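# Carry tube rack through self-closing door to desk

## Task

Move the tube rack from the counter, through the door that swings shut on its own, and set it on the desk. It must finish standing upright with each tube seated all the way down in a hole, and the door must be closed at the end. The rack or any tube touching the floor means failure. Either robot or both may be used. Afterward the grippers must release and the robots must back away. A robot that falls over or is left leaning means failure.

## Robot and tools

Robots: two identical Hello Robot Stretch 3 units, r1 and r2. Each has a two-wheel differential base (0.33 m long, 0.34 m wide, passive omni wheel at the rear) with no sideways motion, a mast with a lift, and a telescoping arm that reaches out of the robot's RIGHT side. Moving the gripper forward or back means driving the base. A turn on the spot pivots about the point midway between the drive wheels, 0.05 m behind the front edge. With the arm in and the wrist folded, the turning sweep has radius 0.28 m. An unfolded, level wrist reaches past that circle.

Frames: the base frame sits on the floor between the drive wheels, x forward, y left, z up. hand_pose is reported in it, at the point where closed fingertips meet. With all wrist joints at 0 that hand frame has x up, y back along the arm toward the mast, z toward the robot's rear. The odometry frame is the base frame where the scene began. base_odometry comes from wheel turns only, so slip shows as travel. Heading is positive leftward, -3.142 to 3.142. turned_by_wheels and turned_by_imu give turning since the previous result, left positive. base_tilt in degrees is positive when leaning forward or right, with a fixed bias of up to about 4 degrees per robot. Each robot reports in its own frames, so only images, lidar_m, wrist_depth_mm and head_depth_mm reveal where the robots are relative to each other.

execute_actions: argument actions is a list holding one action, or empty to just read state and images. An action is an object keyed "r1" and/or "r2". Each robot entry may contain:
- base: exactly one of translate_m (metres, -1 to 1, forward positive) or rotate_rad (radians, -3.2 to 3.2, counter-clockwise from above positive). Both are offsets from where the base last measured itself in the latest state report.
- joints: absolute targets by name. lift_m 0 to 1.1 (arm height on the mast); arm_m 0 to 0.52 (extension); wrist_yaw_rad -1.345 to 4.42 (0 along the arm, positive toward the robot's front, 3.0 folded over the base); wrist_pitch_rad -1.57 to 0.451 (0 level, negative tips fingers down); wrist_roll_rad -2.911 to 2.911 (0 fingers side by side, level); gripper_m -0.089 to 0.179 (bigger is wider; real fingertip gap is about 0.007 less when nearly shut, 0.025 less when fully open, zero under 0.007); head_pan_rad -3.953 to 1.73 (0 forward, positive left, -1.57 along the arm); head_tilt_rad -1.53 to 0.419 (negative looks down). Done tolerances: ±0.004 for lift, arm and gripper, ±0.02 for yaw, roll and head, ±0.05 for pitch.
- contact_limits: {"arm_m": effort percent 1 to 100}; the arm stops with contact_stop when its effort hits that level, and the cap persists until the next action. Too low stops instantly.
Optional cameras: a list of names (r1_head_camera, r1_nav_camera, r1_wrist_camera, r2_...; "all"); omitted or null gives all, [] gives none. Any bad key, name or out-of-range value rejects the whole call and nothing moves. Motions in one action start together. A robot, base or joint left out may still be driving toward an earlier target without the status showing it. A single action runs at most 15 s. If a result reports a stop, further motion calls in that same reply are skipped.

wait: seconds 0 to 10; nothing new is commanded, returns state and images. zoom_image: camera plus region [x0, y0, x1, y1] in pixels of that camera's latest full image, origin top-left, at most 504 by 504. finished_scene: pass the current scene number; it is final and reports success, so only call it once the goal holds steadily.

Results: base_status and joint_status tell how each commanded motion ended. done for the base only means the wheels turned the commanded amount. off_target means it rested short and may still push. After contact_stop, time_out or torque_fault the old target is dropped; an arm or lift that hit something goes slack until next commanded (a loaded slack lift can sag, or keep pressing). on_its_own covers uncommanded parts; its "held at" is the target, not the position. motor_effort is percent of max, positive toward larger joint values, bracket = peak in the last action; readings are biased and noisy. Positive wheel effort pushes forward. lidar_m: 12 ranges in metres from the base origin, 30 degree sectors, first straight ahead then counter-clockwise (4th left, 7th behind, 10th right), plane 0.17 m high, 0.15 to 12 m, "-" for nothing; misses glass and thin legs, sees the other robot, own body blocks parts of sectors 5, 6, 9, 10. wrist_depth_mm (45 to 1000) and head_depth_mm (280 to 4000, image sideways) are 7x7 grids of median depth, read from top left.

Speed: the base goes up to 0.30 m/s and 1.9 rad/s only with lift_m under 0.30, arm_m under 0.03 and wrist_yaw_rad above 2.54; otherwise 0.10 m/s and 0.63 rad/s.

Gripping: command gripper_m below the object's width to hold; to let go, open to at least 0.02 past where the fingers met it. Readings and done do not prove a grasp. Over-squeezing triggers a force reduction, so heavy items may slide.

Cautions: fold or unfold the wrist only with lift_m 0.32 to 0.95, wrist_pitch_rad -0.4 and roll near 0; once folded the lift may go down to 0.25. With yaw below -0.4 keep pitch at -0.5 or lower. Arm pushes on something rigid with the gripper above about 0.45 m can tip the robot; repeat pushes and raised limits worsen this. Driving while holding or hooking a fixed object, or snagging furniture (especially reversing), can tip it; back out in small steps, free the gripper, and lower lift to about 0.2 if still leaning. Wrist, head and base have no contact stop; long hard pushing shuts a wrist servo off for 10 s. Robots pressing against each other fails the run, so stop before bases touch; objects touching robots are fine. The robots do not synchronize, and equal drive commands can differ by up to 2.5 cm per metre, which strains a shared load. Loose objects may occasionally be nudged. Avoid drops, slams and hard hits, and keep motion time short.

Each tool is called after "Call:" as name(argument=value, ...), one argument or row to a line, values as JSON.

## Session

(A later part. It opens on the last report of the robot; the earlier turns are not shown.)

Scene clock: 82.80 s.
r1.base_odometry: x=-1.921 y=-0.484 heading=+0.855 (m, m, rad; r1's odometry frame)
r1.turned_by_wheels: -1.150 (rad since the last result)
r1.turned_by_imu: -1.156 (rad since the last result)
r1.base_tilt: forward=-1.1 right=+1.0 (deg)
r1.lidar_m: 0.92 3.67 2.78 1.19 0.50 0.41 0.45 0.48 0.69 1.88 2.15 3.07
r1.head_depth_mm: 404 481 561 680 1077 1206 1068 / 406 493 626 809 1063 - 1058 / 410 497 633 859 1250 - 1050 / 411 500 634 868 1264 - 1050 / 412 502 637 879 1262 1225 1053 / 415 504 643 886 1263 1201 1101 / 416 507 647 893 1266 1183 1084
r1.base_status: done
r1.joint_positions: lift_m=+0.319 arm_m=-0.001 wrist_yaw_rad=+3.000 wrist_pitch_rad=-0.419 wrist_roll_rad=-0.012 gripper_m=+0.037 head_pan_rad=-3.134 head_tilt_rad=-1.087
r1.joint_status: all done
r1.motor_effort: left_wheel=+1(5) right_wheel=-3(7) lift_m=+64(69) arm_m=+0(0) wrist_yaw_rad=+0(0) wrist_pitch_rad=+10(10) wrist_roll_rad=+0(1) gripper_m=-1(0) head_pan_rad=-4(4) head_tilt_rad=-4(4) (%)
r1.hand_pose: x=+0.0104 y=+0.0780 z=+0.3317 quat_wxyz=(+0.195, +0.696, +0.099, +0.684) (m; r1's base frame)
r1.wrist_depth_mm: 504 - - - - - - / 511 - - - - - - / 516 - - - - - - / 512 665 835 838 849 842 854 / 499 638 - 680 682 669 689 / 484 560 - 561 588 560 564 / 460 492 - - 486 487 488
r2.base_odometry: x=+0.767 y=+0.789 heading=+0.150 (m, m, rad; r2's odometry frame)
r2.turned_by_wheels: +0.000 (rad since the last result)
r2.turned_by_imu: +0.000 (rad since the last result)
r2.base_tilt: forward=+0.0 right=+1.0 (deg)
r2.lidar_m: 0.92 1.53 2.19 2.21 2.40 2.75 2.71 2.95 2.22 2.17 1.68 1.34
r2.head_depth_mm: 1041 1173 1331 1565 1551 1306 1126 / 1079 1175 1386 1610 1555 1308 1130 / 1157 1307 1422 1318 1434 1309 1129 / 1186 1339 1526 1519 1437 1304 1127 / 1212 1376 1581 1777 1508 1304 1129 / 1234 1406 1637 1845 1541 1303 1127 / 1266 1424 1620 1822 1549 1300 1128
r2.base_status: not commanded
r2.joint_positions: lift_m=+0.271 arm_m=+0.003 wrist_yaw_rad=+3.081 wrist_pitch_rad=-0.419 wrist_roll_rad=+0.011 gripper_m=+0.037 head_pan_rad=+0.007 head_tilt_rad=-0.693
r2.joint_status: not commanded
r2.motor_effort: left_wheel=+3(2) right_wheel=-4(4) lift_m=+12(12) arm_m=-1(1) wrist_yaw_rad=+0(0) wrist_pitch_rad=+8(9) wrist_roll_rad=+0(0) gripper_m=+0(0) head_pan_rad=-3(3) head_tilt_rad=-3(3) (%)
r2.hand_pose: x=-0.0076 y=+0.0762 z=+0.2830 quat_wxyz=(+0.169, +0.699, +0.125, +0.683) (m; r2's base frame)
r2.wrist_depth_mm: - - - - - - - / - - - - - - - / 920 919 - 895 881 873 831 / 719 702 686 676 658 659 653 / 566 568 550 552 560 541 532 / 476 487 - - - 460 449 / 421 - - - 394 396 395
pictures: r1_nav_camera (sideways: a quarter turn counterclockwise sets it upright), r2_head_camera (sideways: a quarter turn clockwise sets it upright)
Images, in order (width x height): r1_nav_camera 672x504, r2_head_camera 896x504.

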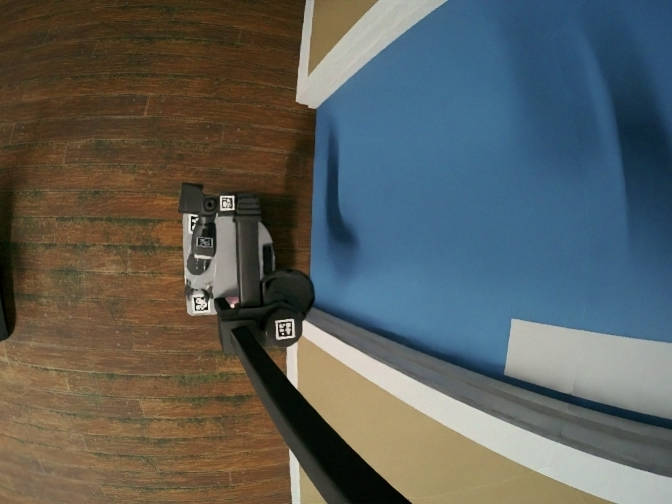

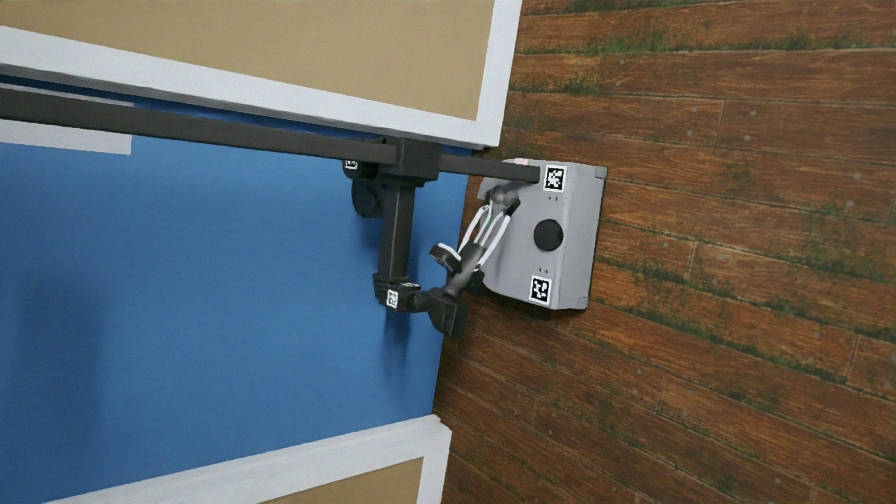

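Call:
execute_actions(
  actions=[
    {"r1":{"base":{"rotate_rad":0.15}}},
  ],
  cameras=[],
)

Call:
execute_actions(
  actions=[
    {"r1":{"base":{"translate_m":-0.4}}},
  ],
  cameras=["r1_nav_camera","r2_head_camera"],
)

Scene clock: 90.97 s.
r1.base_odometry: x=-1.921 y=-0.484 heading=+1.005 (m, m, rad; r1's odometry frame)
r1.turned_by_wheels: +0.150 (rad since the last result)
r1.turned_by_imu: +0.152 (rad since the last result)
r1.base_tilt: forward=-1.1 right=+1.0 (deg)
r1.lidar_m: 0.92 2.79 2.29 0.82 0.43 0.41 0.45 0.51 0.78 2.03 2.29 3.65
r1.head_depth_mm: 393 471 590 716 918 1204 1070 / 402 485 606 815 1091 - 1057 / 410 497 628 853 1188 - 1046 / 419 510 648 887 1265 - 1053 / 428 523 669 929 1280 1222 1055 / 437 536 695 979 1286 1195 1090 / 448 552 722 1024 1308 1188 1078
r1.base_status: done
r1.joint_positions: lift_m=+0.319 arm_m=-0.001 wrist_yaw_rad=+3.000 wrist_pitch_rad=-0.419 wrist_roll_rad=-0.012 gripper_m=+0.037 head_pan_rad=-3.134 head_tilt_rad=-1.087
r1.joint_status: not commanded
r1.motor_effort: left_wheel=-3(6) right_wheel=+1(4) lift_m=+64(64) arm_m=+0(0) wrist_yaw_rad=-2(0) wrist_pitch_rad=+10(10) wrist_roll_rad=+0(1) gripper_m=+0(0) head_pan_rad=-3(4) head_tilt_rad=-4(4) (%)
r1.hand_pose: x=+0.0104 y=+0.0780 z=+0.3317 quat_wxyz=(+0.195, +0.696, +0.099, +0.684) (m; r1's base frame)
r1.wrist_depth_mm: 415 - - - - - - / 428 - - - - - - / 440 - - - - - - / 440 566 839 840 853 852 858 / 446 580 - 675 675 683 680 / 431 549 - 563 581 565 570 / 450 497 - - 483 485 486
r2.base_odometry: x=+0.767 y=+0.789 heading=+0.150 (m, m, rad; r2's odometry frame)
r2.turned_by_wheels: +0.000 (rad since the last result)
r2.turned_by_imu: +0.000 (rad since the last result)
r2.base_tilt: forward=+0.0 right=+1.1 (deg)
r2.lidar_m: 0.92 1.53 2.19 2.20 2.39 2.75 2.71 2.94 2.22 2.17 1.67 1.34
r2.head_depth_mm: 1036 1171 1333 1562 1549 1307 1129 / 1071 1194 1394 1610 1548 1307 1126 / 1155 1296 1408 1303 1432 1302 1129 / 1182 1335 1535 1302 1431 1300 1131 / 1211 1371 1590 1762 1507 1299 1128 / 1234 1415 1643 1835 1552 1302 1129 / 1273 1429 1615 1824 1538 1304 1128
r2.base_status: not commanded
r2.joint_positions: lift_m=+0.271 arm_m=+0.003 wrist_yaw_rad=+3.081 wrist_pitch_rad=-0.419 wrist_roll_rad=+0.011 gripper_m=+0.037 head_pan_rad=+0.007 head_tilt_rad=-0.693
r2.joint_status: not commanded
r2.motor_effort: left_wheel=+3(2) right_wheel=-4(4) lift_m=+13(12) arm_m=-1(2) wrist_yaw_rad=+0(0) wrist_pitch_rad=+8(9) wrist_roll_rad=+0(0) gripper_m=+0(0) head_pan_rad=-2(4) head_tilt_rad=-3(4) (%)
r2.hand_pose: x=-0.0076 y=+0.0762 z=+0.2830 quat_wxyz=(+0.169, +0.699, +0.125, +0.683) (m; r2's base frame)
r2.wrist_depth_mm: - - - - - - - / - - - - - - - / 944 916 - 864 877 841 856 / 712 705 682 674 679 665 650 / 569 564 555 547 558 536 542 / 472 484 - - - 459 451 / 423 - - - 397 391 385
pictures: none
No camera images: the call's "cameras" was empty. Leave "cameras" out to get every camera's image.

Scene clock: 95.97 s.
r1.base_odometry: x=-2.136 y=-0.822 heading=+1.005 (m, m, rad; r1's odometry frame)
r1.turned_by_wheels: +0.000 (rad since the last result)
r1.turned_by_imu: +0.000 (rad since the last result)
r1.base_tilt: forward=-1.1 right=+1.0 (deg)
r1.lidar_m: 1.32 3.11 0.27 0.26 2.48 0.30 0.28 0.28 0.34 0.59 2.20 3.61
r1.head_depth_mm: - 320 417 594 1262 1195 792 / - 311 401 564 900 - 1042 / - 307 390 538 773 - 1050 / - 303 376 516 779 - 1053 / - 299 365 492 762 1184 1054 / - 296 354 472 714 1158 1087 / - 291 343 454 675 1151 1083
r1.base_status: translate_m off_target (by the wheels' count: -0.3999 of -0.4000)
r1.joint_positions: lift_m=+0.319 arm_m=-0.001 wrist_yaw_rad=+3.000 wrist_pitch_rad=-0.419 wrist_roll_rad=-0.012 gripper_m=+0.037 head_pan_rad=-3.134 head_tilt_rad=-1.090
r1.joint_status: not commanded
r1.motor_effort: left_wheel=-12(33) right_wheel=-18(22) lift_m=+63(64) arm_m=+0(0) wrist_yaw_rad=+0(1) wrist_pitch_rad=+10(10) wrist_roll_rad=+0(1) gripper_m=+0(0) head_pan_rad=-3(4) head_tilt_rad=-3(4) (%)
r1.hand_pose: x=+0.0104 y=+0.0780 z=+0.3317 quat_wxyz=(+0.195, +0.696, +0.099, +0.684) (m; r1's base frame)
r1.wrist_depth_mm: - - 290 282 - - - / - - 315 306 - - - / - - 345 335 - - - / 828 845 394 373 842 860 857 / 670 665 - 415 679 683 686 / 542 558 - 470 582 569 562 / 437 495 - - 486 487 486
r2.base_odometry: x=+0.767 y=+0.789 heading=+0.150 (m, m, rad; r2's odometry frame)
r2.turned_by_wheels: +0.000 (rad since the last result)
r2.turned_by_imu: +0.000 (rad since the last result)
r2.base_tilt: forward=+0.0 right=+0.9 (deg)
r2.lidar_m: 1.31 1.57 2.19 2.20 2.39 2.74 2.71 2.94 2.22 2.17 1.67 1.34
r2.head_depth_mm: 1036 1168 1339 1558 1544 1305 1129 / 1384 1487 1423 1614 1551 1301 1128 / 1322 1510 1668 1775 1547 1308 1129 / 1342 1525 1663 1737 1539 1300 1127 / 1327 1500 1687 1871 1552 1304 1127 / 1302 1474 1700 1857 1541 1307 1127 / 1290 1435 1618 1823 1541 1304 1126
r2.base_status: not commanded
r2.joint_positions: lift_m=+0.271 arm_m=+0.003 wrist_yaw_rad=+3.081 wrist_pitch_rad=-0.419 wrist_roll_rad=+0.011 gripper_m=+0.037 head_pan_rad=+0.007 head_tilt_rad=-0.693
r2.joint_status: not commanded
r2.motor_effort: left_wheel=+3(2) right_wheel=-4(5) lift_m=+13(12) arm_m=-1(0) wrist_yaw_rad=+0(0) wrist_pitch_rad=+9(8) wrist_roll_rad=+0(0) gripper_m=+0(0) head_pan_rad=-3(4) head_tilt_rad=-3(4) (%)
r2.hand_pose: x=-0.0076 y=+0.0762 z=+0.2830 quat_wxyz=(+0.169, +0.699, +0.125, +0.683) (m; r2's base frame)
r2.wrist_depth_mm: - - - - - - - / - - - - - - - / 944 904 - 895 874 878 845 / 712 727 698 674 666 664 647 / 572 559 545 549 568 539 539 / 478 485 - - - 456 454 / 425 - - - 397 395 393
pictures: r1_nav_camera (sideways: a quarter turn counterclockwise sets it upright), r2_head_camera (sideways: a quarter turn clockwise sets it upright)
Images, in order (width x height): r1_nav_camera 672x504, r2_head_camera 896x504.

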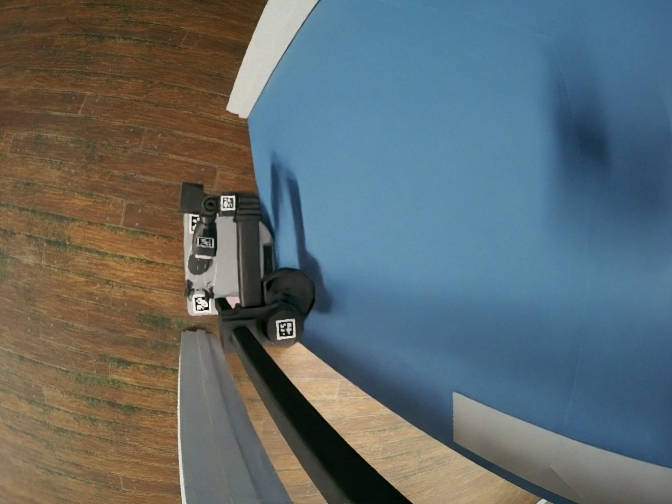

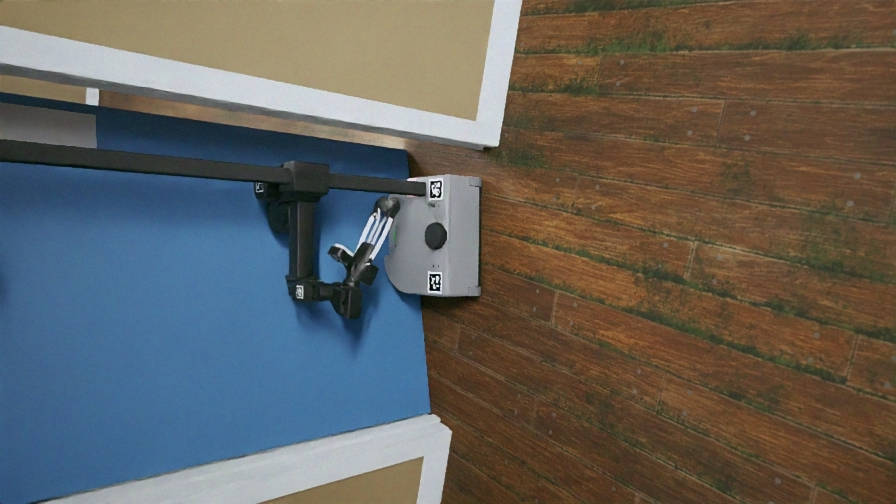

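Call:
execute_actions(
  actions=[
    {"r1":{"base":{"translate_m":-0.32}}},
  ],
  cameras=["r1_nav_camera"],
)

Call:
execute_actions(
  actions=[
    {"r1":{"base":{"rotate_rad":0.35}}},
  ],
  cameras=["r1_nav_camera","r2_head_camera"],
)

Scene clock: 106.13 s.
r1.base_odometry: x=-2.307 y=-1.092 heading=+1.005 (m, m, rad; r1's odometry frame)
r1.turned_by_wheels: +0.000 (rad since the last result)
r1.turned_by_imu: +0.000 (rad since the last result)
r1.base_tilt: forward=-1.1 right=+1.0 (deg)
r1.lidar_m: 1.64 0.40 0.39 2.31 2.55 0.45 0.28 0.25 0.26 0.31 0.59 3.47
r1.head_depth_mm: 2161 1853 1617 1439 1287 1199 1065 / 374 505 1599 1441 1300 - 1054 / 332 412 540 792 1298 - 1044 / 303 364 460 622 939 - 1048 / 289 326 401 519 740 986 1052 / - 300 354 444 596 829 1088 / - 286 317 388 499 696 1054
r1.base_status: done
r1.joint_positions: lift_m=+0.319 arm_m=-0.001 wrist_yaw_rad=+3.000 wrist_pitch_rad=-0.419 wrist_roll_rad=-0.012 gripper_m=+0.037 head_pan_rad=-3.134 head_tilt_rad=-1.090
r1.joint_status: not commanded
r1.motor_effort: left_wheel=-12(18) right_wheel=-8(24) lift_m=+63(64) arm_m=+0(0) wrist_yaw_rad=-1(0) wrist_pitch_rad=+10(10) wrist_roll_rad=+0(1) gripper_m=+0(0) head_pan_rad=-4(4) head_tilt_rad=-3(3) (%)
r1.hand_pose: x=+0.0104 y=+0.0780 z=+0.3317 quat_wxyz=(+0.195, +0.696, +0.099, +0.684) (m; r1's base frame)
r1.wrist_depth_mm: - - - - 905 382 327 / - - - - 902 379 357 / - - - - 879 405 404 / 837 843 840 841 773 443 816 / 668 675 - 670 651 492 686 / 563 565 - 563 572 551 567 / 479 493 - - 483 489 490
r2.base_odometry: x=+0.767 y=+0.789 heading=+0.150 (m, m, rad; r2's odometry frame)
r2.turned_by_wheels: +0.000 (rad since the last result)
r2.turned_by_imu: +0.000 (rad since the last result)
r2.base_tilt: forward=+0.0 right=+1.0 (deg)
r2.lidar_m: 1.31 1.57 2.19 2.21 2.40 2.74 2.71 2.94 2.22 2.18 1.67 1.34
r2.head_depth_mm: 1036 1174 1338 1561 1549 1306 1126 / - 2978 1428 1613 1544 1302 1126 / 1738 2004 2226 1895 1545 1302 1125 / 1630 1812 1985 1894 1541 1306 1131 / 1514 1694 1922 1894 1538 1306 1126 / 1399 1567 1759 1866 1536 1308 1128 / 1305 1441 1628 1814 1547 1310 1128
r2.base_status: not commanded
r2.joint_positions: lift_m=+0.271 arm_m=+0.003 wrist_yaw_rad=+3.081 wrist_pitch_rad=-0.419 wrist_roll_rad=+0.011 gripper_m=+0.037 head_pan_rad=+0.007 head_tilt_rad=-0.693
r2.joint_status: not commanded
r2.motor_effort: left_wheel=+3(2) right_wheel=-4(4) lift_m=+12(12) arm_m=-1(1) wrist_yaw_rad=-1(0) wrist_pitch_rad=+8(8) wrist_roll_rad=+0(0) gripper_m=+0(0) head_pan_rad=-3(3) head_tilt_rad=-3(3) (%)
r2.hand_pose: x=-0.0076 y=+0.0762 z=+0.2830 quat_wxyz=(+0.169, +0.699, +0.125, +0.683) (m; r2's base frame)
r2.wrist_depth_mm: - - - - - - - / - - - - - - - / 940 922 - 897 869 868 845 / 712 696 692 681 683 656 644 / 566 571 545 547 563 546 549 / 478 486 - - - 448 451 / 420 - - - 391 391 390
pictures: r1_nav_camera (sideways: a quarter turn counterclockwise sets it upright)
Images, in order (width x height): r1_nav_camera 672x504.

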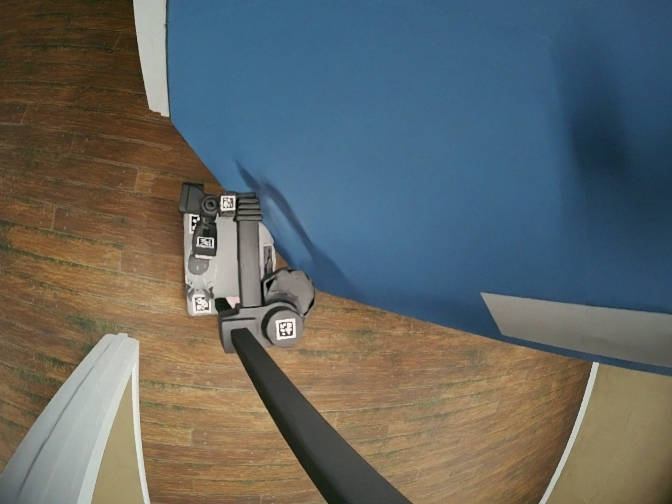

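Scene clock: 107.67 s.
r1.base_odometry: x=-2.307 y=-1.092 heading=+1.354 (m, m, rad; r1's odometry frame)
r1.turned_by_wheels: +0.349 (rad since the last result)
r1.turned_by_imu: +0.349 (rad since the last result)
r1.base_tilt: forward=-1.2 right=+0.9 (deg)
r1.lidar_m: 0.46 0.39 0.92 2.37 4.23 0.34 0.27 0.27 0.29 0.45 2.76 1.64
r1.head_depth_mm: 304 375 508 1364 1278 1200 1070 / 297 353 463 674 1262 - 1063 / 288 331 426 599 882 - 1046 / - 312 396 538 816 - 1050 / - 302 368 490 731 1065 1048 / - 293 344 449 645 1004 1087 / - - 323 414 575 945 1082
r1.base_status: done
r1.joint_positions: lift_m=+0.319 arm_m=-0.001 wrist_yaw_rad=+3.000 wrist_pitch_rad=-0.419 wrist_roll_rad=-0.012 gripper_m=+0.037 head_pan_rad=-3.134 head_tilt_rad=-1.090
r1.joint_status: not commanded
r1.on_its_own: left_wheel is at rest, and its effort (-21) is outside its rest range (-18 to +18)
r1.motor_effort: left_wheel=-21(26) right_wheel=-2(5) lift_m=+64(63) arm_m=+0(0) wrist_yaw_rad=+0(0) wrist_pitch_rad=+10(10) wrist_roll_rad=+0(1) gripper_m=+0(0) head_pan_rad=-3(3) head_tilt_rad=-3(3) (%)
r1.hand_pose: x=+0.0104 y=+0.0780 z=+0.3317 quat_wxyz=(+0.195, +0.696, +0.099, +0.684) (m; r1's base frame)
r1.wrist_depth_mm: - - - - - - 529 / - - - - - - 486 / - - - - - 999 445 / 839 837 850 843 847 768 386 / 666 672 - 681 679 648 377 / 557 566 - 563 583 551 399 / 483 496 - - 484 486 437
r2.base_odometry: x=+0.767 y=+0.789 heading=+0.150 (m, m, rad; r2's odometry frame)
r2.turned_by_wheels: +0.000 (rad since the last result)
r2.turned_by_imu: +0.000 (rad since the last result)
r2.base_tilt: forward=+0.0 right=+1.0 (deg)
r2.lidar_m: 1.31 1.57 2.18 2.21 2.40 2.74 2.72 2.94 2.22 2.17 1.67 1.34
r2.head_depth_mm: 1039 1174 1341 1554 1540 1306 1132 / - 2936 1428 1604 1547 1302 1130 / 1765 3111 2276 1902 1538 1309 1129 / 1641 1821 1977 1905 1552 1303 1129 / 1524 1705 1937 1889 1540 1307 1127 / 1406 1564 1758 1852 1547 1304 1124 / 1316 1445 1631 1823 1546 1304 1130
r2.base_status: not commanded
r2.joint_positions: lift_m=+0.271 arm_m=+0.003 wrist_yaw_rad=+3.081 wrist_pitch_rad=-0.419 wrist_roll_rad=+0.011 gripper_m=+0.037 head_pan_rad=+0.007 head_tilt_rad=-0.693
r2.joint_status: not commanded
r2.motor_effort: left_wheel=+2(2) right_wheel=-4(5) lift_m=+12(12) arm_m=+0(1) wrist_yaw_rad=+0(1) wrist_pitch_rad=+8(8) wrist_roll_rad=+0(0) gripper_m=+0(1) head_pan_rad=-3(4) head_tilt_rad=-3(3) (%)
r2.hand_pose: x=-0.0076 y=+0.0762 z=+0.2830 quat_wxyz=(+0.169, +0.699, +0.125, +0.683) (m; r2's base frame)
r2.wrist_depth_mm: - - - - - - - / - - - - - - - / 948 907 - 921 877 865 843 / 718 696 699 669 669 653 657 / 574 568 552 560 571 540 536 / 479 486 - - - 454 447 / 421 - - - 394 393 391
pictures: r1_nav_camera (sideways: a quarter turn counterclockwise sets it upright), r2_head_camera (sideways: a quarter turn clockwise sets it upright)
Images, in order (width x height): r1_nav_camera 672x504, r2_head_camera 896x504.

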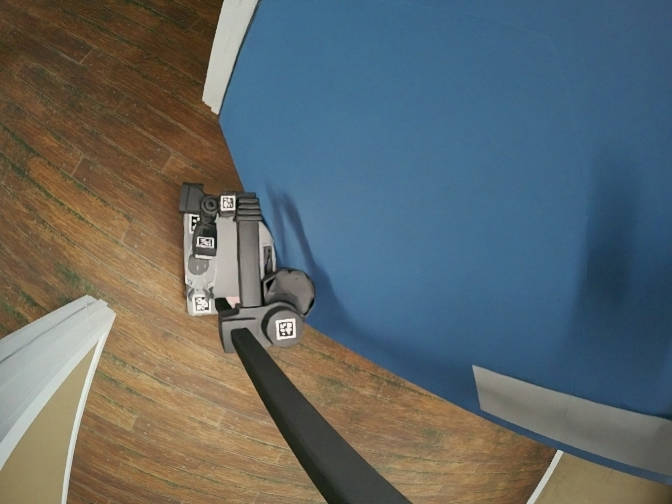

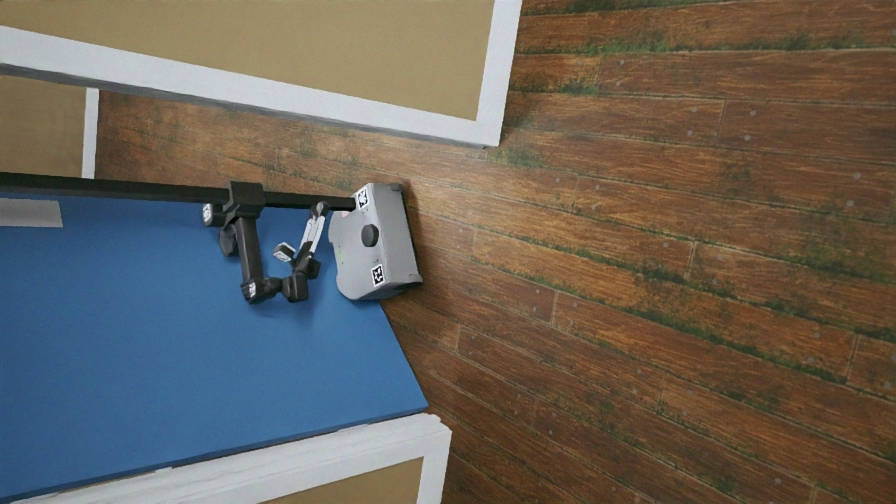

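Call:
execute_actions(
  actions=[
    {"r1":{"base":{"translate_m":-0.3}},"r2":{"base":{"translate_m":0.95},"joints":{"head_tilt_rad":-0.5}}},
  ],
  cameras=[],
)

Call:
execute_actions(
  actions=[
    {"r1":{"base":{"rotate_rad":0.5}},"r2":{"base":{"rotate_rad":-0.05}}},
  ],
  cameras=[],
)

Call:
execute_actions(
  actions=[
    {"r1":{"base":{"translate_m":-0.23},"joints":{"head_pan_rad":1.5,"head_tilt_rad":-0.8}}},
  ],
  cameras=["r1_nav_camera","r2_nav_camera"],
)

Scene clock: 118.90 s.
r1.base_odometry: x=-2.372 y=-1.385 heading=+1.354 (m, m, rad; r1's odometry frame)
r1.turned_by_wheels: +0.000 (rad since the last result)
r1.turned_by_imu: +0.000 (rad since the last result)
r1.base_tilt: forward=-1.2 right=+1.0 (deg)
r1.lidar_m: 0.68 0.67 2.03 2.54 4.29 4.15 0.29 0.25 0.25 0.28 0.46 1.05
r1.head_depth_mm: 2186 1852 1615 1433 1291 1206 1071 / 2198 1849 1620 1441 1299 - 1057 / 2105 1802 1593 1442 1323 - 1043 / 332 403 509 688 1026 - 1050 / 301 349 426 546 758 966 1050 / - 309 368 452 588 792 1037 / - 288 322 386 480 637 946
r1.base_status: done
r1.joint_positions: lift_m=+0.319 arm_m=-0.001 wrist_yaw_rad=+3.000 wrist_pitch_rad=-0.419 wrist_roll_rad=-0.012 gripper_m=+0.037 head_pan_rad=-3.134 head_tilt_rad=-1.090
r1.joint_status: not commanded
r1.motor_effort: left_wheel=-10(21) right_wheel=-3(15) lift_m=+64(64) arm_m=+0(0) wrist_yaw_rad=+0(2) wrist_pitch_rad=+10(11) wrist_roll_rad=+0(0) gripper_m=+0(0) head_pan_rad=-3(4) head_tilt_rad=-4(3) (%)
r1.hand_pose: x=+0.0104 y=+0.0780 z=+0.3317 quat_wxyz=(+0.195, +0.696, +0.099, +0.684) (m; r1's base frame)
r1.wrist_depth_mm: - - - - - - - / - - - - - - - / - - - - - - 989 / 828 835 839 828 850 836 812 / 672 669 - 675 684 674 685 / 564 557 - 566 585 565 571 / 481 499 - - 487 485 483
r2.base_odometry: x=+1.706 y=+0.931 heading=+0.150 (m, m, rad; r2's odometry frame)
r2.turned_by_wheels: +0.000 (rad since the last result)
r2.turned_by_imu: +0.004 (rad since the last result)
r2.base_tilt: forward=+0.0 right=+1.0 (deg)
r2.lidar_m: 0.98 0.86 0.82 2.08 2.26 3.47 3.67 3.40 2.26 0.99 0.48 0.40
r2.head_depth_mm: - - 3726 2456 1853 1478 606 / - - 3728 2448 1838 1476 1224 / - - 3743 2453 1836 1468 1226 / - - 3424 2341 1772 1423 1222 / 785 - 3406 1519 1554 1384 1221 / 1044 1158 1241 1315 1336 1381 1218 / 936 990 1054 1130 1213 1318 1210
r2.base_status: done
r2.joint_positions: lift_m=+0.271 arm_m=+0.003 wrist_yaw_rad=+3.081 wrist_pitch_rad=-0.419 wrist_roll_rad=+0.011 gripper_m=+0.037 head_pan_rad=+0.007 head_tilt_rad=-0.506
r2.joint_status: all done
r2.motor_effort: left_wheel=+2(12) right_wheel=-4(9) lift_m=+12(12) arm_m=-1(0) wrist_yaw_rad=+0(0) wrist_pitch_rad=+8(8) wrist_roll_rad=+0(0) gripper_m=+0(1) head_pan_rad=-2(3) head_tilt_rad=+4(23) (%)
r2.hand_pose: x=-0.0076 y=+0.0762 z=+0.2831 quat_wxyz=(+0.169, +0.699, +0.125, +0.683) (m; r2's base frame)
r2.wrist_depth_mm: - - - - - 771 607 / - - - - - 728 657 / 928 940 - 905 891 771 691 / 700 715 687 698 665 659 676 / 564 556 551 552 558 547 539 / 477 490 - - - 456 452 / 420 - - - 398 396 388
pictures: none
No camera images: the call's "cameras" was empty. Leave "cameras" out to get every camera's image.

Scene clock: 120.70 s.
r1.base_odometry: x=-2.372 y=-1.385 heading=+1.854 (m, m, rad; r1's odometry frame)
r1.turned_by_wheels: +0.500 (rad since the last result)
r1.turned_by_imu: +0.499 (rad since the last result)
r1.base_tilt: forward=-1.1 right=+1.0 (deg)
r1.lidar_m: 0.67 1.82 2.52 4.31 4.20 0.34 0.27 0.27 0.29 0.45 1.04 0.69
r1.head_depth_mm: 304 374 505 1391 1291 1206 1071 / 295 351 462 671 1274 - 1059 / 288 330 426 598 872 - 1052 / - 312 395 538 816 - 1049 / - 300 368 490 733 1063 1054 / - 293 345 448 645 1012 1086 / - - 323 415 576 945 1083
r1.base_status: done
r1.joint_positions: lift_m=+0.319 arm_m=-0.001 wrist_yaw_rad=+3.000 wrist_pitch_rad=-0.419 wrist_roll_rad=-0.012 gripper_m=+0.037 head_pan_rad=-3.134 head_tilt_rad=-1.090
r1.joint_status: not commanded
r1.motor_effort: left_wheel=-14(20) right_wheel=-1(6) lift_m=+63(63) arm_m=+0(0) wrist_yaw_rad=+0(0) wrist_pitch_rad=+10(10) wrist_roll_rad=-1(0) gripper_m=+0(0) head_pan_rad=-3(3) head_tilt_rad=-4(3) (%)
r1.hand_pose: x=+0.0104 y=+0.0780 z=+0.3317 quat_wxyz=(+0.195, +0.696, +0.099, +0.684) (m; r1's base frame)
r1.wrist_depth_mm: - - - - - - - / - - - - - - - / - - - - - - - / 834 837 848 845 848 855 842 / 673 661 - 676 682 686 682 / 559 561 - 561 585 563 573 / 482 496 - - 484 485 487
r2.base_odometry: x=+1.706 y=+0.931 heading=+0.100 (m, m, rad; r2's odometry frame)
r2.turned_by_wheels: -0.050 (rad since the last result)
r2.turned_by_imu: -0.050 (rad since the last result)
r2.base_tilt: forward=+0.0 right=+1.1 (deg)
r2.lidar_m: 0.98 0.88 0.82 2.08 2.22 3.25 3.66 3.55 2.75 1.12 0.50 0.40
r2.head_depth_mm: - - 3754 2459 1855 560 567 / - - 3727 2464 1839 1472 1229 / - - 3655 2446 1831 1473 1219 / - - 3614 2434 1834 1464 1219 / - - 3189 1309 1477 1386 1221 / 794 - 1425 1408 1195 1346 1217 / 1042 1093 1156 1225 1286 1364 1215
r2.base_status: done
r2.joint_positions: lift_m=+0.271 arm_m=+0.003 wrist_yaw_rad=+3.081 wrist_pitch_rad=-0.419 wrist_roll_rad=+0.011 gripper_m=+0.037 head_pan_rad=+0.007 head_tilt_rad=-0.506
r2.joint_status: not commanded
r2.motor_effort: left_wheel=+2(9) right_wheel=-4(13) lift_m=+13(12) arm_m=-1(0) wrist_yaw_rad=-1(0) wrist_pitch_rad=+9(8) wrist_roll_rad=+0(0) gripper_m=+0(0) head_pan_rad=-2(4) head_tilt_rad=+4(4) (%)
r2.hand_pose: x=-0.0076 y=+0.0762 z=+0.2831 quat_wxyz=(+0.169, +0.699, +0.125, +0.683) (m; r2's base frame)
r2.wrist_depth_mm: - - - - - 691 610 / - - - - - 722 672 / 941 917 - 907 870 762 715 / 724 709 714 679 677 666 643 / 573 577 554 561 567 533 538 / 480 485 - - - 452 448 / 419 - - - 401 392 395
pictures: none
No camera images: the call's "cameras" was empty. Leave "cameras" out to get every camera's image.

Scene clock: 123.97 s.
r1.base_odometry: x=-2.308 y=-1.605 heading=+1.853 (m, m, rad; r1's odometry frame)
r1.turned_by_wheels: -0.001 (rad since the last result)
r1.turned_by_imu: +0.153 (rad since the last result)
r1.base_tilt: forward=-1.0 right=+1.0 (deg)
r1.lidar_m: 0.97 2.55 2.77 4.09 4.06 0.35 0.27 0.27 0.28 0.41 1.13 0.83
r1.head_depth_mm: 3754 3024 2250 1797 1483 1270 1100 / - 3056 2266 1787 1493 1269 1115 / - 3109 2278 1811 1497 1284 1116 / 3783 3153 2295 1813 1501 1284 1119 / 3622 3140 2296 1829 1519 1278 1133 / 3526 3190 2282 1862 1524 1319 - / 3348 3208 2375 1834 1566 - -
r1.base_status: translate_m off_target (by the wheels' count: -0.2295 of -0.2300)
r1.joint_positions: lift_m=+0.319 arm_m=-0.001 wrist_yaw_rad=+3.001 wrist_pitch_rad=-0.419 wrist_roll_rad=-0.012 gripper_m=+0.037 head_pan_rad=+1.493 head_tilt_rad=-0.801
r1.joint_status: all done
r1.on_its_own: left_wheel is at rest, and its effort (-73) is outside its rest range (-18 to +18); right_wheel is at rest, and its effort (-38) is outside its rest range (-18 to +18)
r1.motor_effort: left_wheel=-73(82) right_wheel=-38(48) lift_m=+62(63) arm_m=+0(1) wrist_yaw_rad=-2(4) wrist_pitch_rad=+10(12) wrist_roll_rad=+0(0) gripper_m=+0(0) head_pan_rad=+4(60) head_tilt_rad=+1(16) (%)
r1.hand_pose: x=+0.0102 y=+0.0779 z=+0.3317 quat_wxyz=(+0.195, +0.696, +0.100, +0.684) (m; r1's base frame)
r1.wrist_depth_mm: - - - - - - - / - - - - - - - / - - - - - - - / 837 824 844 843 846 844 860 / 673 668 - 666 677 671 671 / 554 562 - 567 585 568 569 / 476 498 - - 485 488 489
r2.base_odometry: x=+1.706 y=+0.931 heading=+0.100 (m, m, rad; r2's odometry frame)
r2.turned_by_wheels: +0.000 (rad since the last result)
r2.turned_by_imu: +0.000 (rad since the last result)
r2.base_tilt: forward=+0.1 right=+1.0 (deg)
r2.lidar_m: 5.14 0.91 0.82 2.08 2.21 3.25 3.65 3.57 2.75 1.12 0.50 0.40
r2.head_depth_mm: - - 3722 2469 1838 561 567 / - - 3699 2461 1840 1470 1221 / - - 3686 2490 1830 1465 1225 / - - 3656 2459 1827 1463 1220 / - - 3622 2413 1696 1463 1223 / 1007 - 3355 1423 1447 1405 1221 / 3408 3752 1469 1418 1446 1420 1217
r2.base_status: not commanded
r2.joint_positions: lift_m=+0.271 arm_m=+0.003 wrist_yaw_rad=+3.081 wrist_pitch_rad=-0.419 wrist_roll_rad=+0.011 gripper_m=+0.037 head_pan_rad=+0.007 head_tilt_rad=-0.506
r2.joint_status: not commanded
r2.motor_effort: left_wheel=+2(2) right_wheel=-4(4) lift_m=+12(13) arm_m=-1(0) wrist_yaw_rad=+1(1) wrist_pitch_rad=+8(8) wrist_roll_rad=+0(0) gripper_m=+0(0) head_pan_rad=-3(3) head_tilt_rad=+4(4) (%)
r2.hand_pose: x=-0.0076 y=+0.0762 z=+0.2831 quat_wxyz=(+0.169, +0.699, +0.125, +0.683) (m; r2's base frame)
r2.wrist_depth_mm: - - - - - 677 619 / - - - - - 738 678 / 923 922 - 873 853 776 719 / 727 701 711 683 675 669 651 / 576 563 543 551 572 545 528 / 477 483 - - - 457 456 / 424 - - - 394 396 391
pictures: r1_nav_camera (sideways: a quarter turn counterclockwise sets it upright), r2_nav_camera (sideways: a quarter turn counterclockwise sets it upright)
Images, in order (width x height): r1_nav_camera 672x504, r2_nav_camera 672x504.

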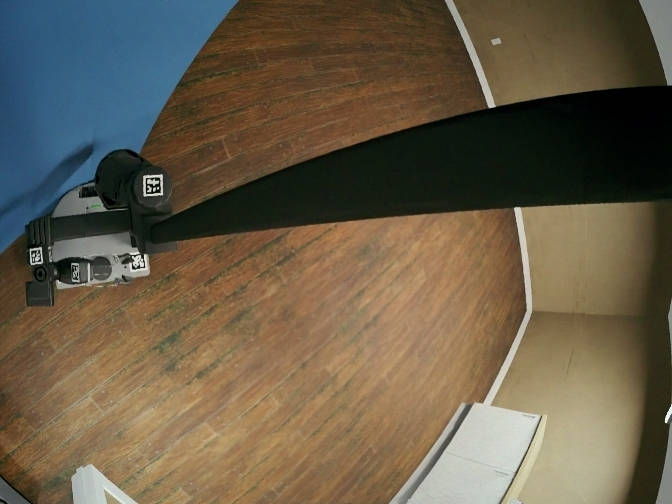

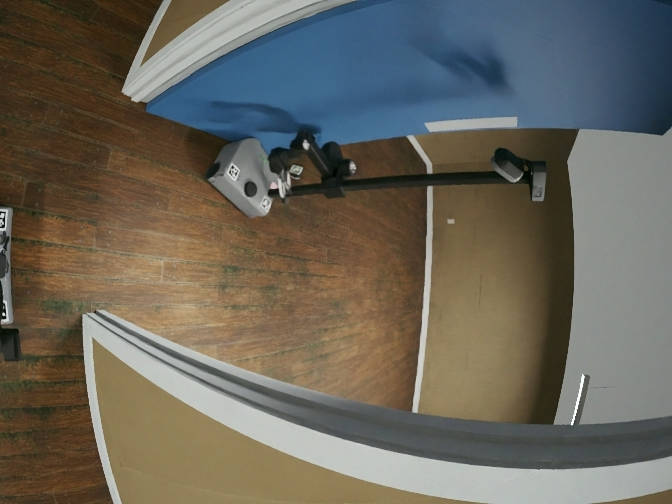

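Call:
execute_actions(
  actions=[
    {"r1":{"base":{"translate_m":0.025},"joints":{"head_pan_rad":-0.3}},"r2":{"base":{"rotate_rad":0.5},"joints":{"head_tilt_rad":-0.8}}},
  ],
  cameras=[],
)

Call:
execute_actions(
  actions=[
    {"r1":{"base":{"rotate_rad":0.3}},"r2":{"base":{"translate_m":0.45}}},
  ],
  cameras=[],
)

Call:
execute_actions(
  actions=[
    {"r2":{"base":{"rotate_rad":-1.2}}},
  ],
  cameras=["r1_nav_camera","r2_nav_camera"],
)

Scene clock: 137.97 s.
r1.base_odometry: x=-2.315 y=-1.581 heading=+1.852 (m, m, rad; r1's odometry frame)
r1.turned_by_wheels: +0.000 (rad since the last result)
r1.turned_by_imu: +0.001 (rad since the last result)
r1.base_tilt: forward=-1.1 right=+1.0 (deg)
r1.lidar_m: 0.96 2.53 2.74 4.06 4.05 0.35 0.27 0.27 0.29 0.43 1.11 0.80
r1.head_depth_mm: - 3061 2297 1473 1464 1267 1101 / 758 2757 2187 1784 1498 1263 1110 / 666 763 901 1100 1393 1272 1111 / 728 840 990 1198 1436 1282 1121 / 842 987 1206 1518 1494 1280 1116 / 978 1183 1488 1795 1518 1292 1122 / 1178 1479 1986 1829 1530 1294 1122
r1.base_status: done
r1.joint_positions: lift_m=+0.319 arm_m=-0.001 wrist_yaw_rad=+3.001 wrist_pitch_rad=-0.419 wrist_roll_rad=-0.012 gripper_m=+0.037 head_pan_rad=-0.293 head_tilt_rad=-0.801
r1.joint_status: all done
r1.motor_effort: left_wheel=-9(63) right_wheel=-4(38) lift_m=+62(62) arm_m=+0(0) wrist_yaw_rad=+0(1) wrist_pitch_rad=+10(10) wrist_roll_rad=+0(1) gripper_m=+0(1) head_pan_rad=-5(52) head_tilt_rad=+0(0) (%)
r1.hand_pose: x=+0.0102 y=+0.0779 z=+0.3317 quat_wxyz=(+0.195, +0.696, +0.100, +0.684) (m; r1's base frame)
r1.wrist_depth_mm: - - - - - - - / - - - - - - - / - - - - - - - / 841 843 842 851 830 848 849 / 667 670 - 674 670 677 674 / 558 560 - 562 588 567 566 / 475 498 - - 484 489 492
r2.base_odometry: x=+1.706 y=+0.931 heading=+0.600 (m, m, rad; r2's odometry frame)
r2.turned_by_wheels: +0.500 (rad since the last result)
r2.turned_by_imu: +0.505 (rad since the last result)
r2.base_tilt: forward=+0.1 right=+1.0 (deg)
r2.lidar_m: 0.92 0.82 1.94 2.20 3.14 3.67 3.64 2.75 1.21 0.51 0.40 5.15
r2.head_depth_mm: 3464 2499 2034 1702 1443 1249 1098 / 3303 2624 1353 1588 1443 1247 1099 / 1087 1285 1367 1551 1450 1247 1098 / 939 1084 1283 1563 1448 1252 1101 / 825 935 1077 1274 1411 1254 1098 / 736 824 947 1117 1353 1246 1098 / 688 774 877 1070 1416 1256 1096
r2.base_status: done
r2.joint_positions: lift_m=+0.271 arm_m=+0.003 wrist_yaw_rad=+3.081 wrist_pitch_rad=-0.419 wrist_roll_rad=+0.011 gripper_m=+0.037 head_pan_rad=+0.007 head_tilt_rad=-0.790
r2.joint_status: all done
r2.motor_effort: left_wheel=-3(9) right_wheel=+3(12) lift_m=+12(12) arm_m=+0(1) wrist_yaw_rad=-1(1) wrist_pitch_rad=+9(8) wrist_roll_rad=+0(0) gripper_m=+0(0) head_pan_rad=-2(3) head_tilt_rad=-5(28) (%)
r2.hand_pose: x=-0.0076 y=+0.0762 z=+0.2831 quat_wxyz=(+0.169, +0.699, +0.125, +0.683) (m; r2's base frame)
r2.wrist_depth_mm: - - - - - - - / - - - - - - - / 946 907 - 870 884 851 827 / 711 694 692 678 680 646 666 / 579 573 543 554 561 542 534 / 478 491 - - - 455 445 / 414 - - - 402 394 392
pictures: none
No camera images: the call's "cameras" was empty. Leave "cameras" out to get every camera's image.

Scene clock: 141.20 s.
r1.base_odometry: x=-2.315 y=-1.581 heading=+2.152 (m, m, rad; r1's odometry frame)
r1.turned_by_wheels: +0.300 (rad since the last result)
r1.turned_by_imu: +0.301 (rad since the last result)
r1.base_tilt: forward=-1.1 right=+1.0 (deg)
r1.lidar_m: 1.72 2.57 4.13 4.05 2.54 0.30 0.28 0.28 0.35 0.80 0.67 0.81
r1.head_depth_mm: 722 781 861 995 1387 1276 1102 / 844 928 1033 1150 1317 1272 1116 / 1010 1135 1291 1489 1499 1276 1118 / 1261 1462 1734 1762 1499 1277 1121 / 1683 2039 2185 1838 1509 1303 1119 / 2474 2829 2335 1829 1516 1289 1124 / 2546 2786 2336 1838 1527 1293 1125
r1.base_status: done
r1.joint_positions: lift_m=+0.319 arm_m=-0.001 wrist_yaw_rad=+3.001 wrist_pitch_rad=-0.419 wrist_roll_rad=-0.012 gripper_m=+0.037 head_pan_rad=-0.293 head_tilt_rad=-0.801
r1.joint_status: not commanded
r1.motor_effort: left_wheel=-11(16) right_wheel=-2(2) lift_m=+62(61) arm_m=+0(0) wrist_yaw_rad=-1(2) wrist_pitch_rad=+11(11) wrist_roll_rad=+0(0) gripper_m=+0(0) head_pan_rad=-5(4) head_tilt_rad=+1(0) (%)
r1.hand_pose: x=+0.0102 y=+0.0779 z=+0.3317 quat_wxyz=(+0.195, +0.696, +0.100, +0.684) (m; r1's base frame)
r1.wrist_depth_mm: - - - - - - - / - - - - - - - / - - - - - - - / 826 840 836 845 839 852 841 / 667 663 - 675 676 677 674 / 537 567 - 565 585 568 571 / 419 493 - - 483 490 483
r2.base_odometry: x=+2.077 y=+1.185 heading=+0.600 (m, m, rad; r2's odometry frame)
r2.turned_by_wheels: +0.000 (rad since the last result)
r2.turned_by_imu: +0.002 (rad since the last result)
r2.base_tilt: forward=+0.0 right=+0.9 (deg)
r2.lidar_m: 0.60 0.46 0.47 1.93 2.78 4.03 3.96 2.58 0.39 0.42 4.48 0.68
r2.head_depth_mm: 3676 2732 1908 1625 1414 1244 1097 / 838 1085 2042 1043 1025 1219 1097 / 703 831 1019 1088 1212 1212 1097 / 604 698 823 1006 1264 1240 1099 / 530 600 690 813 995 1205 1101 / 471 526 595 685 807 998 1098 / 425 469 523 591 687 863 1066
r2.base_status: done
r2.joint_positions: lift_m=+0.271 arm_m=+0.003 wrist_yaw_rad=+3.081 wrist_pitch_rad=-0.419 wrist_roll_rad=+0.011 gripper_m=+0.037 head_pan_rad=+0.007 head_tilt_rad=-0.791
r2.joint_status: not commanded
r2.motor_effort: left_wheel=-3(7) right_wheel=+3(14) lift_m=+13(12) arm_m=-1(1) wrist_yaw_rad=-1(0) wrist_pitch_rad=+8(9) wrist_roll_rad=+0(0) gripper_m=-1(0) head_pan_rad=-2(3) head_tilt_rad=-4(5) (%)
r2.hand_pose: x=-0.0076 y=+0.0762 z=+0.2831 quat_wxyz=(+0.169, +0.699, +0.125, +0.683) (m; r2's base frame)
r2.wrist_depth_mm: - - - - - - 356 / - - - - - 436 376 / 943 880 - 860 868 466 405 / 711 714 694 676 670 500 417 / 569 558 560 548 567 525 438 / 480 488 - - - 463 458 / 422 - - - 394 390 389
pictures: none
No camera images: the call's "cameras" was empty. Leave "cameras" out to get every camera's image.

Scene clock: 143.23 s.
r1.base_odometry: x=-2.315 y=-1.581 heading=+2.152 (m, m, rad; r1's odometry frame)
r1.turned_by_wheels: +0.000 (rad since the last result)
r1.turned_by_imu: +0.000 (rad since the last result)
r1.base_tilt: forward=-1.1 right=+1.0 (deg)
r1.lidar_m: 1.72 2.56 4.13 4.05 2.52 0.30 0.27 0.28 0.35 0.64 0.68 0.81
r1.head_depth_mm: 721 781 858 998 1387 1265 1108 / 843 925 1032 1152 1322 1274 1108 / 1011 1136 1287 1505 1506 1274 1114 / 1254 1465 1741 1769 1506 1285 1116 / 1688 2056 2234 1821 1508 1277 1121 / 2434 2875 2314 1836 1513 1282 1126 / 2561 2814 2317 1844 1523 1294 1127
r1.base_status: not commanded
r1.joint_positions: lift_m=+0.319 arm_m=-0.001 wrist_yaw_rad=+3.001 wrist_pitch_rad=-0.419 wrist_roll_rad=-0.012 gripper_m=+0.037 head_pan_rad=-0.293 head_tilt_rad=-0.801
r1.joint_status: not commanded
r1.motor_effort: left_wheel=-11(11) right_wheel=-2(1) lift_m=+62(62) arm_m=+0(1) wrist_yaw_rad=-1(2) wrist_pitch_rad=+11(11) wrist_roll_rad=+0(0) gripper_m=-1(1) head_pan_rad=-5(4) head_tilt_rad=+0(0) (%)
r1.hand_pose: x=+0.0102 y=+0.0779 z=+0.3317 quat_wxyz=(+0.195, +0.696, +0.100, +0.684) (m; r1's base frame)
r1.wrist_depth_mm: - - - - - - - / - - - - - - - / - - - - - - - / 833 844 836 840 836 848 865 / 664 670 - 669 673 681 675 / 540 565 - 563 590 566 575 / 419 491 - - 484 486 484
r2.base_odometry: x=+2.077 y=+1.185 heading=-0.600 (m, m, rad; r2's odometry frame)
r2.turned_by_wheels: -1.200 (rad since the last result)
r2.turned_by_imu: -1.212 (rad since the last result)
r2.base_tilt: forward=+0.0 right=+1.1 (deg)
r2.lidar_m: 3.05 4.75 0.68 0.47 0.46 1.86 2.40 4.04 4.13 3.17 0.39 0.39
r2.head_depth_mm: 2596 2705 2099 1714 1441 1245 881 / 3507 2724 2113 1713 1438 1249 1081 / - 2719 2125 1717 1443 1246 1098 / - 2748 2106 1725 1447 1247 1101 / - 2744 2109 1715 1445 1243 1101 / - 2748 2115 1720 1449 1247 1101 / 3730 2778 2110 1716 1450 1228 1099
r2.base_status: done
r2.joint_positions: lift_m=+0.271 arm_m=+0.003 wrist_yaw_rad=+3.081 wrist_pitch_rad=-0.419 wrist_roll_rad=+0.011 gripper_m=+0.037 head_pan_rad=+0.007 head_tilt_rad=-0.791
r2.joint_status: not commanded
r2.motor_effort: left_wheel=+3(10) right_wheel=-4(11) lift_m=+12(12) arm_m=-2(1) wrist_yaw_rad=-1(0) wrist_pitch_rad=+8(8) wrist_roll_rad=+0(0) gripper_m=+0(0) head_pan_rad=-3(3) head_tilt_rad=-4(4) (%)
r2.hand_pose: x=-0.0076 y=+0.0762 z=+0.2831 quat_wxyz=(+0.169, +0.699, +0.125, +0.683) (m; r2's base frame)
r2.wrist_depth_mm: - 387 463 522 667 - - / - 425 489 573 706 746 - / 954 484 - 627 720 572 737 / 707 634 546 643 671 612 651 / 579 571 547 560 557 532 534 / 478 481 - - - 457 442 / 425 - - - 402 398 388
pictures: r1_nav_camera (sideways: a quarter turn counterclockwise sets it upright), r2_nav_camera (sideways: a quarter turn counterclockwise sets it upright)
Images, in order (width x height): r1_nav_camera 672x504, r2_nav_camera 672x504.

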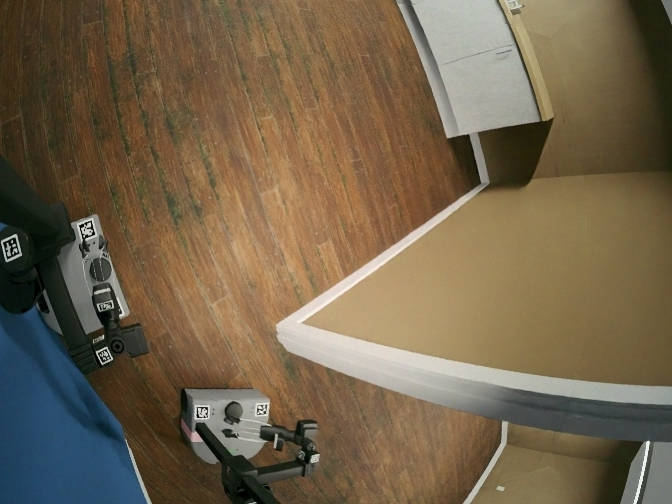

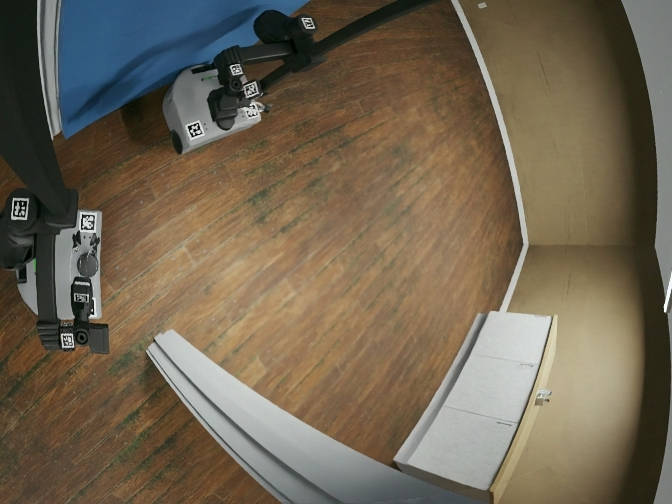

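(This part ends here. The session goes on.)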